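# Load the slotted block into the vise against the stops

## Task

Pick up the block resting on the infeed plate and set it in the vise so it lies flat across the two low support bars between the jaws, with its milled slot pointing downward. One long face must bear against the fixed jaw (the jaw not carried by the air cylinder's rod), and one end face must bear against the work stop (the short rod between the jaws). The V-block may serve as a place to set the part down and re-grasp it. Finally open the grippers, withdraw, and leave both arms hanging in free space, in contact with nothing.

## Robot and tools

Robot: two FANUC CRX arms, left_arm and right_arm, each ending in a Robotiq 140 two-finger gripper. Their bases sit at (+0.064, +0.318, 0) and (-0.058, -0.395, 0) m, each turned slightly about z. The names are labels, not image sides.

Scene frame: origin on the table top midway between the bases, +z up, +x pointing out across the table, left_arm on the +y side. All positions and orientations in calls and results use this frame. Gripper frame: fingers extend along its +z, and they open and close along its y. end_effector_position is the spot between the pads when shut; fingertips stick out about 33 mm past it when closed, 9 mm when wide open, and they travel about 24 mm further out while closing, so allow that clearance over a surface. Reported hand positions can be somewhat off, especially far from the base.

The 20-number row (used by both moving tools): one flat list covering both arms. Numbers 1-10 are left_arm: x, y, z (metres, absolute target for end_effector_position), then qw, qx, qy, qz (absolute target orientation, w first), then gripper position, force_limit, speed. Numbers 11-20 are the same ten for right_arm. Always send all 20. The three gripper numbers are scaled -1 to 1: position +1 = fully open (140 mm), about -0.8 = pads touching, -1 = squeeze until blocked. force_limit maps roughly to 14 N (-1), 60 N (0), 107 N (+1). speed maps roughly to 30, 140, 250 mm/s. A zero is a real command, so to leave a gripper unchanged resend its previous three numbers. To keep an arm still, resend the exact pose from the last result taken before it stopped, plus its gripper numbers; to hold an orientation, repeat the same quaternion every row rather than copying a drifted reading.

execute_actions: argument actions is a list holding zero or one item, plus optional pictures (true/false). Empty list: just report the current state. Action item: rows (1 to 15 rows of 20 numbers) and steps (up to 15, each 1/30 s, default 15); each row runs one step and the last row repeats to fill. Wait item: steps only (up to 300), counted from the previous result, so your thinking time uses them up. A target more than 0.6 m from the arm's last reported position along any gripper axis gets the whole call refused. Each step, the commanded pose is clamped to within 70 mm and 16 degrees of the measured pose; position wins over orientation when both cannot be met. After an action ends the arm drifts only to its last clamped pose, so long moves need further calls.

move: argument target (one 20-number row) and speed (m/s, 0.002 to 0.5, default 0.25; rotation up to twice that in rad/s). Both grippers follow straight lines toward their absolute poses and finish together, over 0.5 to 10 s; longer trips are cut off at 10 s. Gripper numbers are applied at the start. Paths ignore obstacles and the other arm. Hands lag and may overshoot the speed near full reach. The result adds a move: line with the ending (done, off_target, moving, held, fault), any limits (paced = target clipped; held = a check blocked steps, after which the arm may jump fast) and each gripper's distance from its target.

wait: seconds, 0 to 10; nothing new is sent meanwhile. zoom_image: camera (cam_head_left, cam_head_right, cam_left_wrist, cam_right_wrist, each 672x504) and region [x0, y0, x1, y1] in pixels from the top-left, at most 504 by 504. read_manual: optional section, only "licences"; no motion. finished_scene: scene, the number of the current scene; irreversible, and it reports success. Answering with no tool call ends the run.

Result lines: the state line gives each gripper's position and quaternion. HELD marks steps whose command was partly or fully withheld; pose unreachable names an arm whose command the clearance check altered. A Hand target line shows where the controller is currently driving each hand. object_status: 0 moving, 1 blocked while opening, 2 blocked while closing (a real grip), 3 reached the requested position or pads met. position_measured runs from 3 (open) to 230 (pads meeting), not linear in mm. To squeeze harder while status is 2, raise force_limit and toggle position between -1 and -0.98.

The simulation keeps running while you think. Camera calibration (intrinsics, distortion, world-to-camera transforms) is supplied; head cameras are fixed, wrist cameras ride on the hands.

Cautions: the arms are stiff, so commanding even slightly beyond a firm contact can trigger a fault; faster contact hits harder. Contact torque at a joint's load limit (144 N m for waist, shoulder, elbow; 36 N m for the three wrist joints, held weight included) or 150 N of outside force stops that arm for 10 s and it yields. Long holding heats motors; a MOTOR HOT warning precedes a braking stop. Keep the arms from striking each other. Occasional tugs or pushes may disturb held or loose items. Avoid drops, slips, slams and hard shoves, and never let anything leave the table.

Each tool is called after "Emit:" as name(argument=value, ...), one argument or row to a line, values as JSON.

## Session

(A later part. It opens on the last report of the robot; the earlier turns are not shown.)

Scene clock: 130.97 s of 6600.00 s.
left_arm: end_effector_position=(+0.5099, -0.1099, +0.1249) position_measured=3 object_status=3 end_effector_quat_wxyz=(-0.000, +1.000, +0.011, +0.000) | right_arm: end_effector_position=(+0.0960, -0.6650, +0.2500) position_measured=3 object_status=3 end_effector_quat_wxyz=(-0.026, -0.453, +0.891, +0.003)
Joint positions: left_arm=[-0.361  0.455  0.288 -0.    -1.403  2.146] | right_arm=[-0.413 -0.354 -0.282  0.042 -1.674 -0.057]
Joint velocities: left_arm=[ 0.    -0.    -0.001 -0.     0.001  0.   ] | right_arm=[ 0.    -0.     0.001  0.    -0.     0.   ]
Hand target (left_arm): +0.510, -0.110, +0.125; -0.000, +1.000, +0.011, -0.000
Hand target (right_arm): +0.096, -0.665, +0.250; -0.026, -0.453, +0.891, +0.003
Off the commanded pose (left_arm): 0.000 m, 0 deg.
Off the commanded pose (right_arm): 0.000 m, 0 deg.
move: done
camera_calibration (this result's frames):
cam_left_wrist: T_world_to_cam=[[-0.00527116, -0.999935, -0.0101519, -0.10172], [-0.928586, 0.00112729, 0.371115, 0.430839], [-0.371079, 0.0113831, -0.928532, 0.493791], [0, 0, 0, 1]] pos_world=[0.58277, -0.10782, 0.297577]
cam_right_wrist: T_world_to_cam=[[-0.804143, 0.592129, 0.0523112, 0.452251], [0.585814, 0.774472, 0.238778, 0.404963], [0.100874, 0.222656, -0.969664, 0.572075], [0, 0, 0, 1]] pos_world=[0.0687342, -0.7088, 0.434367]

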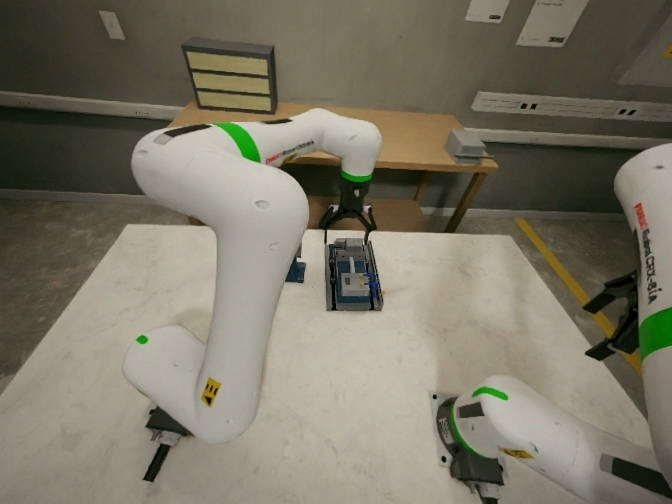

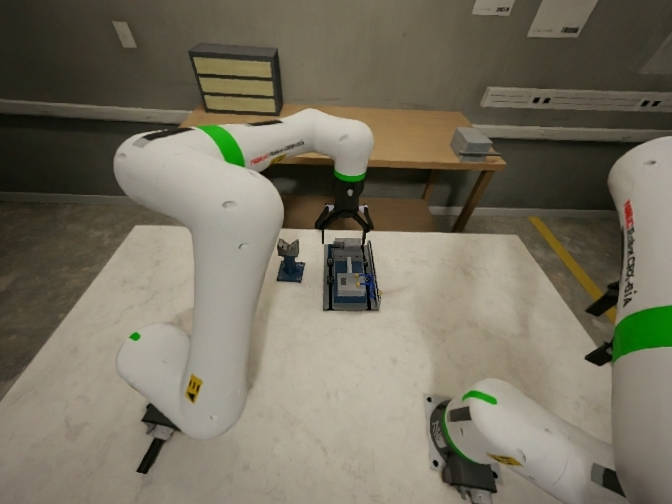

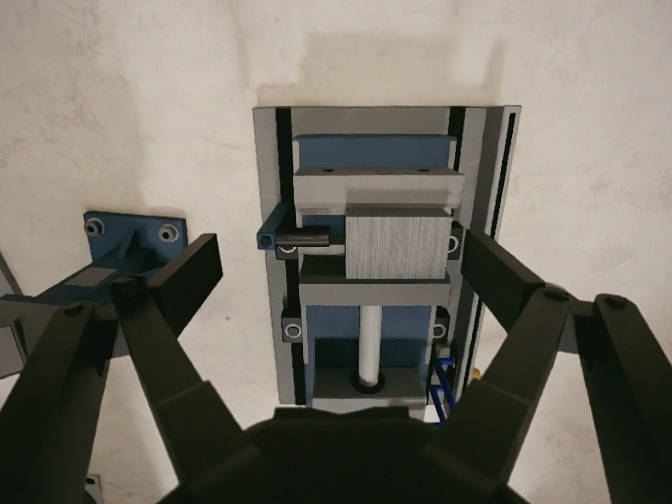

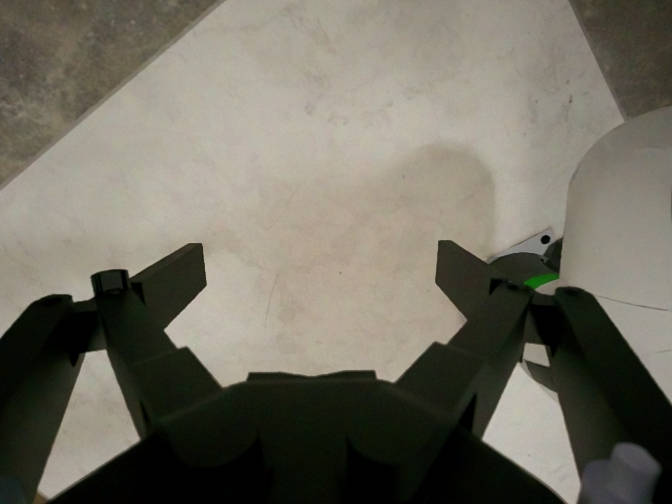

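Emit:
move(
  target=[0.512,-0.107,0.116,0,1,0.011,0,1,-1,-1,0.096,-0.665,0.25,-0.026,-0.453,0.891,0.003,1,0,0],
  speed=0.02,
)

Emit:
move(
  target=[0.512,-0.107,0.116,0,1,0.011,0,0,-1,-1,0.096,-0.665,0.25,-0.026,-0.453,0.891,0.003,1,0,0],
)

Emit:
move(
  target=[0.512,-0.107,0.116,0,1,0.011,0,1,-1,0,0.096,-0.665,0.25,-0.026,-0.453,0.891,0.003,1,0,0],
)

Emit:
move(
  target=[0.47,-0.09,0.17,0,1,0.011,0,1,-1,0,0.096,-0.665,0.25,-0.026,-0.453,0.891,0.003,1,0,0],
)

Emit:
zoom_image(
  camera="cam_left_wrist",
  region=[260,100,500,260],
)

Scene clock: 138.13 s of 6600.00 s.
left_arm: end_effector_position=(+0.5120, -0.1070, +0.1160) position_measured=3 object_status=3 end_effector_quat_wxyz=(-0.000, +1.000, +0.011, +0.000) | right_arm: end_effector_position=(+0.0960, -0.6650, +0.2500) position_measured=3 object_status=3 end_effector_quat_wxyz=(-0.026, -0.453, +0.891, +0.003)
Joint positions: left_arm=[-0.355  0.458  0.27  -0.    -1.383  2.14 ] | right_arm=[-0.413 -0.354 -0.282  0.042 -1.674 -0.057]
Joint velocities: left_arm=[ 0.    -0.    -0.     0.     0.001  0.   ] | right_arm=[-0.     0.    -0.    -0.001 -0.     0.   ]
Hand target (left_arm): +0.512, -0.107, +0.116; -0.000, +1.000, +0.011, -0.000
Hand target (right_arm): +0.096, -0.665, +0.250; -0.026, -0.453, +0.891, +0.003
Off the commanded pose (left_arm): 0.000 m, 0 deg.
Off the commanded pose (right_arm): 0.000 m, 0 deg.
After step 90, 3.47 s passed at rest.
move: done
camera_calibration (this result's frames):
cam_left_wrist: T_world_to_cam=[[-0.00521576, -0.999937, -0.00998501, -0.0989024], [-0.928574, 0.00113739, 0.371147, 0.436032], [-0.371112, 0.0112076, -0.928521, 0.48622], [0, 0, 0, 1]] pos_world=[0.584814, -0.104841, 0.288646]
cam_right_wrist: T_world_to_cam=[[-0.804143, 0.592129, 0.0523114, 0.452251], [0.585814, 0.774472, 0.238778, 0.404963], [0.100874, 0.222656, -0.969664, 0.572075], [0, 0, 0, 1]] pos_world=[0.0687342, -0.7088, 0.434367]

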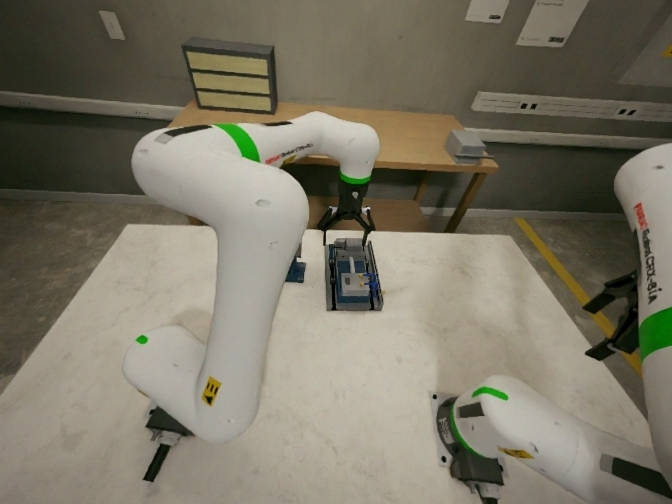

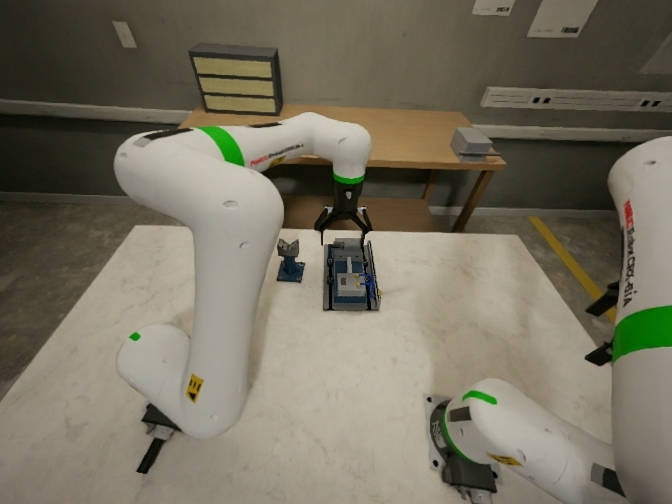

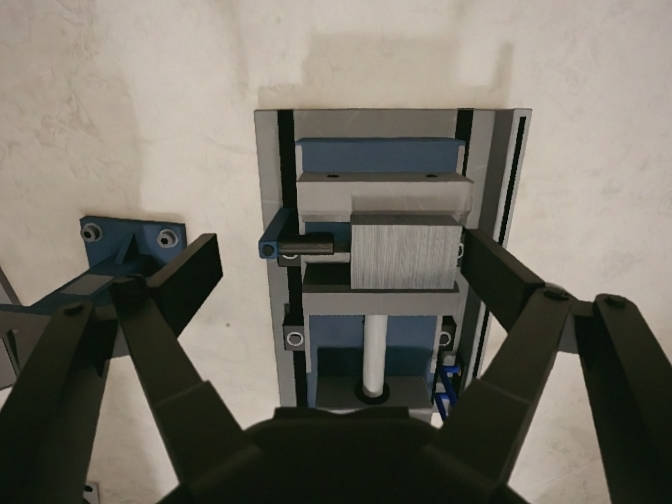

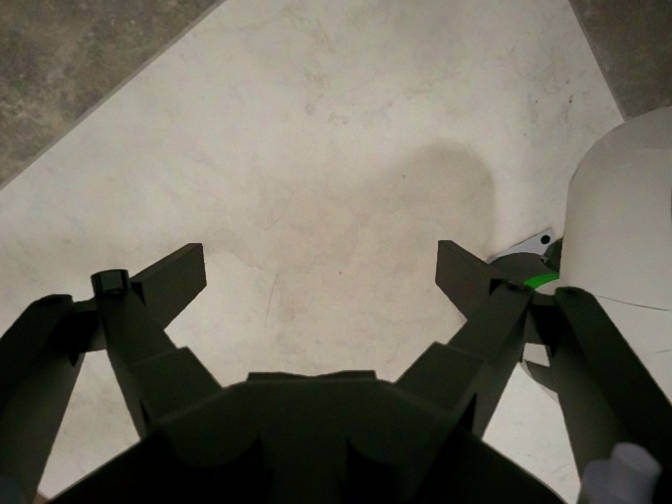

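Scene clock: 139.57 s of 6600.00 s.
left_arm: end_effector_position=(+0.5121, -0.1072, +0.1161) position_measured=63 object_status=0 end_effector_quat_wxyz=(+0.000, +1.000, +0.011, +0.000) | right_arm: end_effector_position=(+0.0960, -0.6650, +0.2500) position_measured=3 object_status=3 end_effector_quat_wxyz=(-0.026, -0.453, +0.891, +0.003)
Joint positions: left_arm=[-0.355  0.458  0.27   0.    -1.383  2.14 ] | right_arm=[-0.413 -0.354 -0.282  0.042 -1.674 -0.057]
Joint velocities: left_arm=[-0.     0.     0.    -0.002 -0.003 -0.   ] | right_arm=[-0.    -0.001  0.    -0.     0.     0.   ]
Hand target (left_arm): +0.512, -0.107, +0.116; +0.000, +1.000, +0.011, -0.000
Hand target (right_arm): +0.096, -0.665, +0.250; -0.026, -0.453, +0.891, +0.003
Off the commanded pose (left_arm): 0.000 m, 0 deg.
Off the commanded pose (right_arm): 0.000 m, 0 deg.
move: done
camera_calibration (this result's frames):
cam_left_wrist: T_world_to_cam=[[-0.00515541, -0.999941, -0.00953861, -0.0991543], [-0.928688, 0.00125035, 0.37086, 0.436232], [-0.370826, 0.0107703, -0.92864, 0.486202], [0, 0, 0, 1]] pos_world=[0.584909, -0.10493, 0.288779]
cam_right_wrist: T_world_to_cam=[[-0.804143, 0.592129, 0.0523118, 0.452251], [0.585814, 0.774472, 0.238778, 0.404963], [0.100873, 0.222657, -0.969664, 0.572075], [0, 0, 0, 1]] pos_world=[0.0687341, -0.7088, 0.434367]

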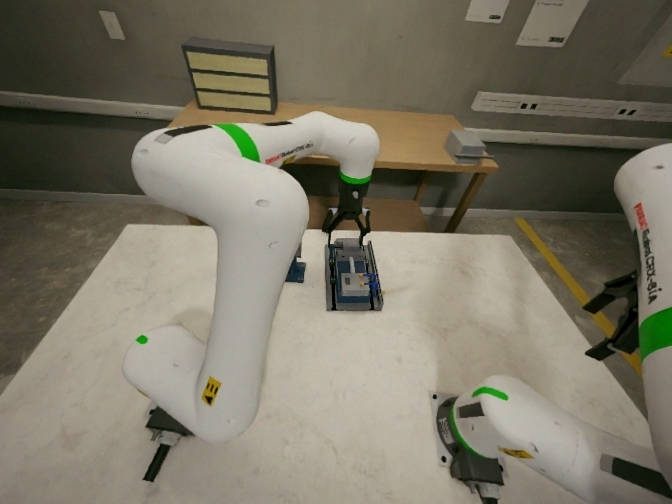

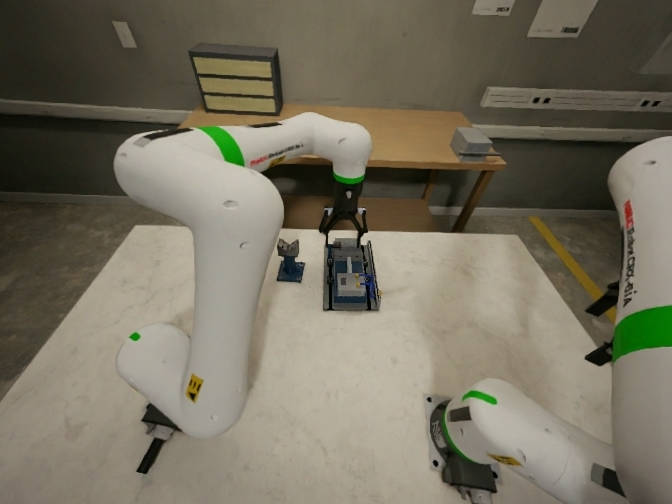

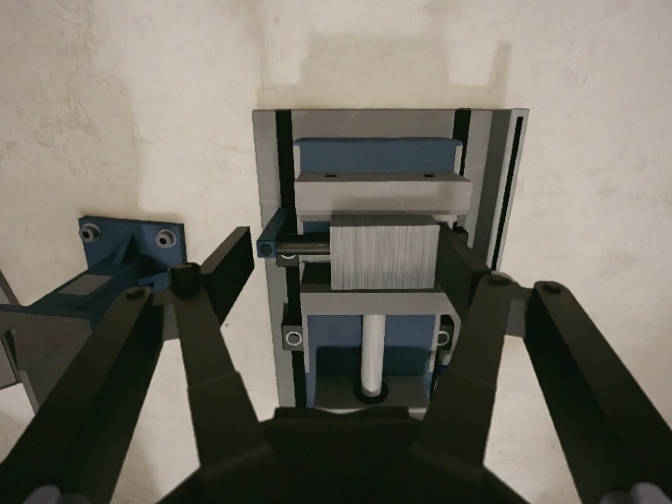

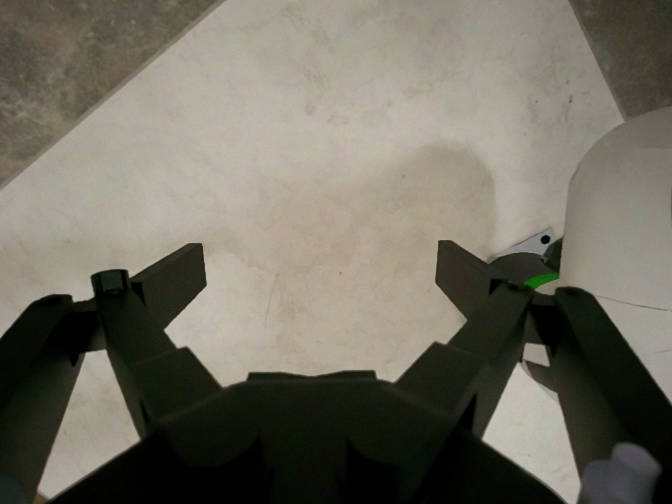

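Scene clock: 140.27 s of 6600.00 s.
left_arm: end_effector_position=(+0.5120, -0.1070, +0.1160) position_measured=3 object_status=3 end_effector_quat_wxyz=(+0.000, +1.000, +0.011, +0.000) | right_arm: end_effector_position=(+0.0960, -0.6650, +0.2500) position_measured=3 object_status=3 end_effector_quat_wxyz=(-0.026, -0.453, +0.891, +0.003)
Joint positions: left_arm=[-0.355  0.458  0.27   0.    -1.383  2.14 ] | right_arm=[-0.413 -0.354 -0.282  0.042 -1.674 -0.057]
Joint velocities: left_arm=[-0.     0.    -0.002 -0.    -0.002  0.   ] | right_arm=[ 0.     0.    -0.    -0.     0.001  0.   ]
Hand target (left_arm): +0.512, -0.107, +0.116; -0.000, +1.000, +0.011, +0.000
Hand target (right_arm): +0.096, -0.665, +0.250; -0.026, -0.453, +0.891, +0.003
Off the commanded pose (left_arm): 0.000 m, 0 deg.
Off the commanded pose (right_arm): 0.000 m, 0 deg.
move: done
camera_calibration (this result's frames):
cam_left_wrist: T_world_to_cam=[[-0.00517793, -0.999938, -0.00984311, -0.0989867], [-0.92859, 0.00115542, 0.371104, 0.436084], [-0.37107, 0.0110618, -0.928539, 0.486197], [0, 0, 0, 1]] pos_world=[0.584844, -0.104863, 0.288646]
cam_right_wrist: T_world_to_cam=[[-0.804143, 0.592129, 0.0523112, 0.452251], [0.585814, 0.774472, 0.238778, 0.404963], [0.100874, 0.222656, -0.969664, 0.572075], [0, 0, 0, 1]] pos_world=[0.0687342, -0.7088, 0.434367]

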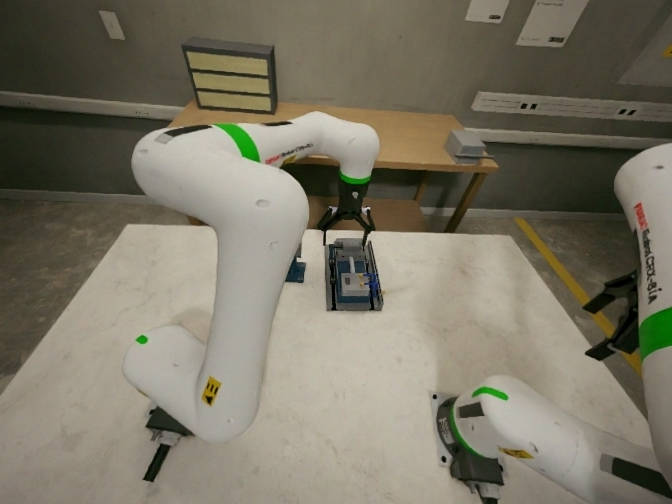

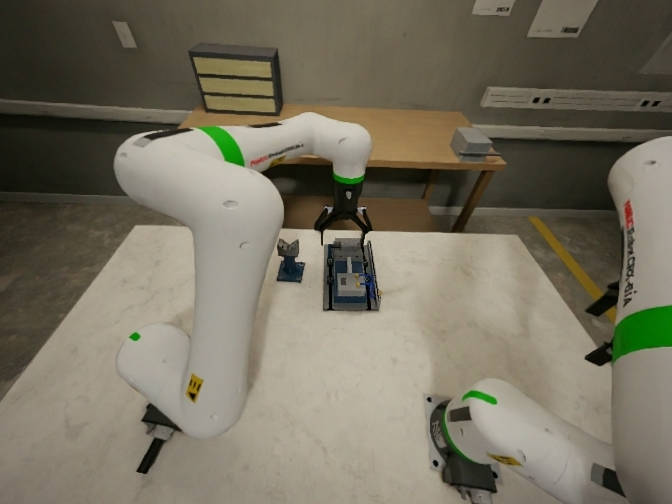

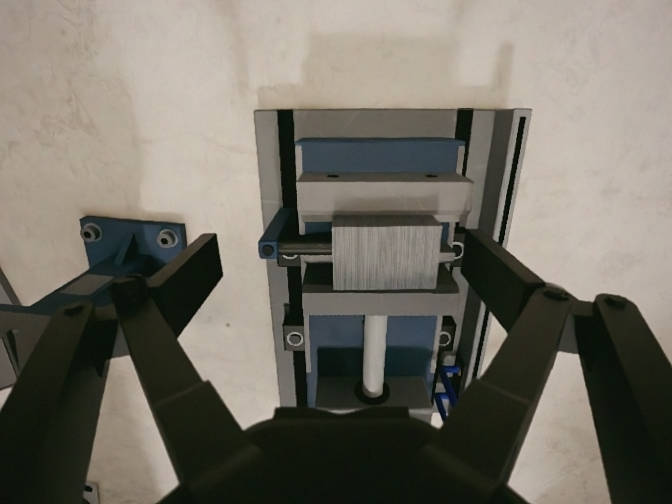

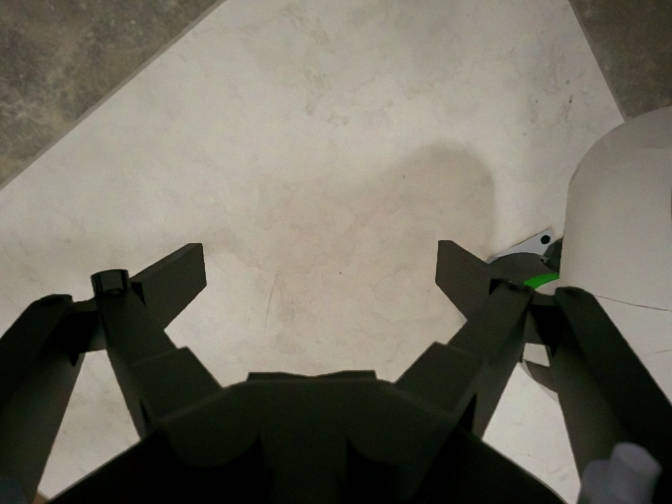

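Scene clock: 141.03 s of 6600.00 s.
left_arm: end_effector_position=(+0.4700, -0.0900, +0.1698) position_measured=3 object_status=3 end_effector_quat_wxyz=(-0.000, +1.000, +0.011, -0.000) | right_arm: end_effector_position=(+0.0960, -0.6650, +0.2500) position_measured=3 object_status=3 end_effector_quat_wxyz=(-0.026, -0.453, +0.891, +0.003)
Joint positions: left_arm=[-0.368  0.331  0.223 -0.    -1.463  2.153] | right_arm=[-0.413 -0.354 -0.282  0.042 -1.674 -0.057]
Joint velocities: left_arm=[-0.    -0.001 -0.001 -0.     0.001  0.   ] | right_arm=[-0.    -0.001  0.001 -0.001 -0.     0.   ]
Hand target (left_arm): +0.470, -0.090, +0.170; +0.000, +1.000, +0.011, +0.000
Hand target (right_arm): +0.096, -0.665, +0.250; -0.026, -0.453, +0.891, +0.003
Off the commanded pose (left_arm): 0.000 m, 0 deg.
Off the commanded pose (right_arm): 0.000 m, 0 deg.
move: done
camera_calibration (this result's frames):
cam_left_wrist: T_world_to_cam=[[-0.00506839, -0.999937, -0.0100372, -0.0816424], [-0.92855, 0.000980456, 0.371206, 0.377047], [-0.371173, 0.0112014, -0.928496, 0.520469], [0, 0, 0, 1]] pos_world=[0.542877, -0.0878369, 0.342471]
cam_right_wrist: T_world_to_cam=[[-0.804143, 0.592129, 0.0523114, 0.452251], [0.585814, 0.774472, 0.238778, 0.404963], [0.100874, 0.222656, -0.969664, 0.572075], [0, 0, 0, 1]] pos_world=[0.0687342, -0.7088, 0.434367]

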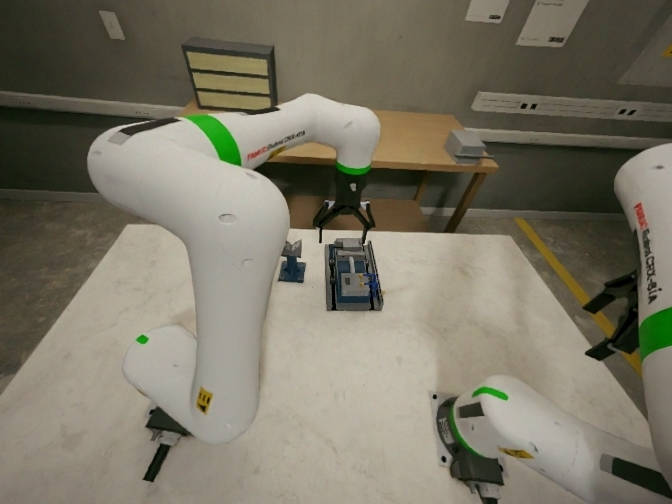

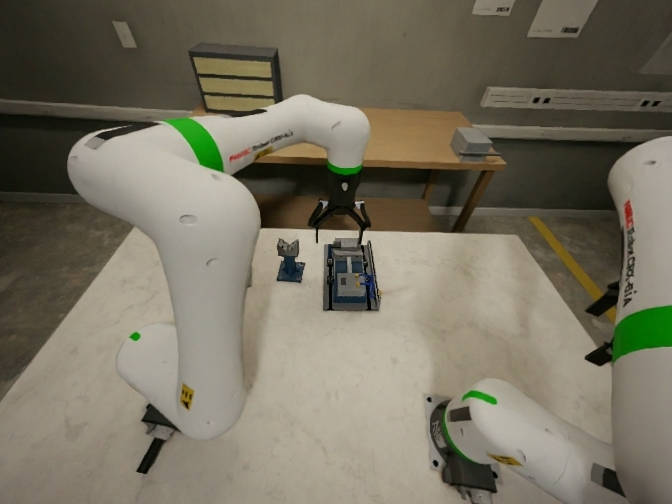

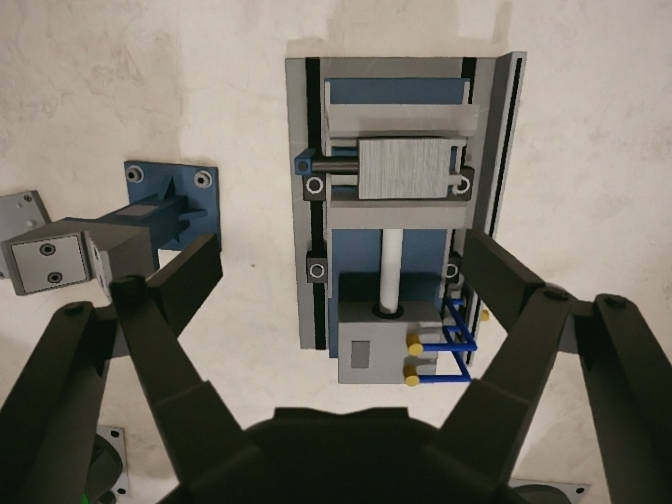

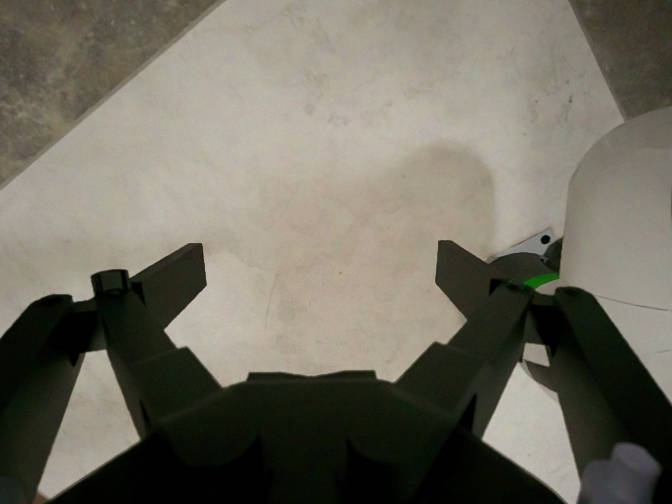

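Region (260, 100, 500, 260) of cam_left_wrist's 672x504 image, scaled by 2.100, with more detail than that image has.

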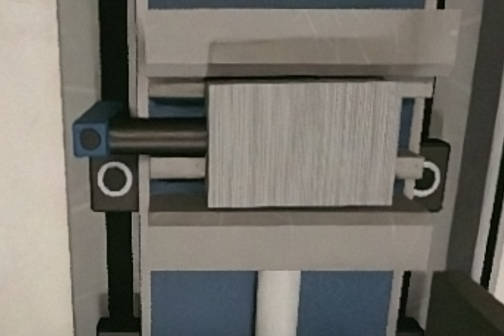

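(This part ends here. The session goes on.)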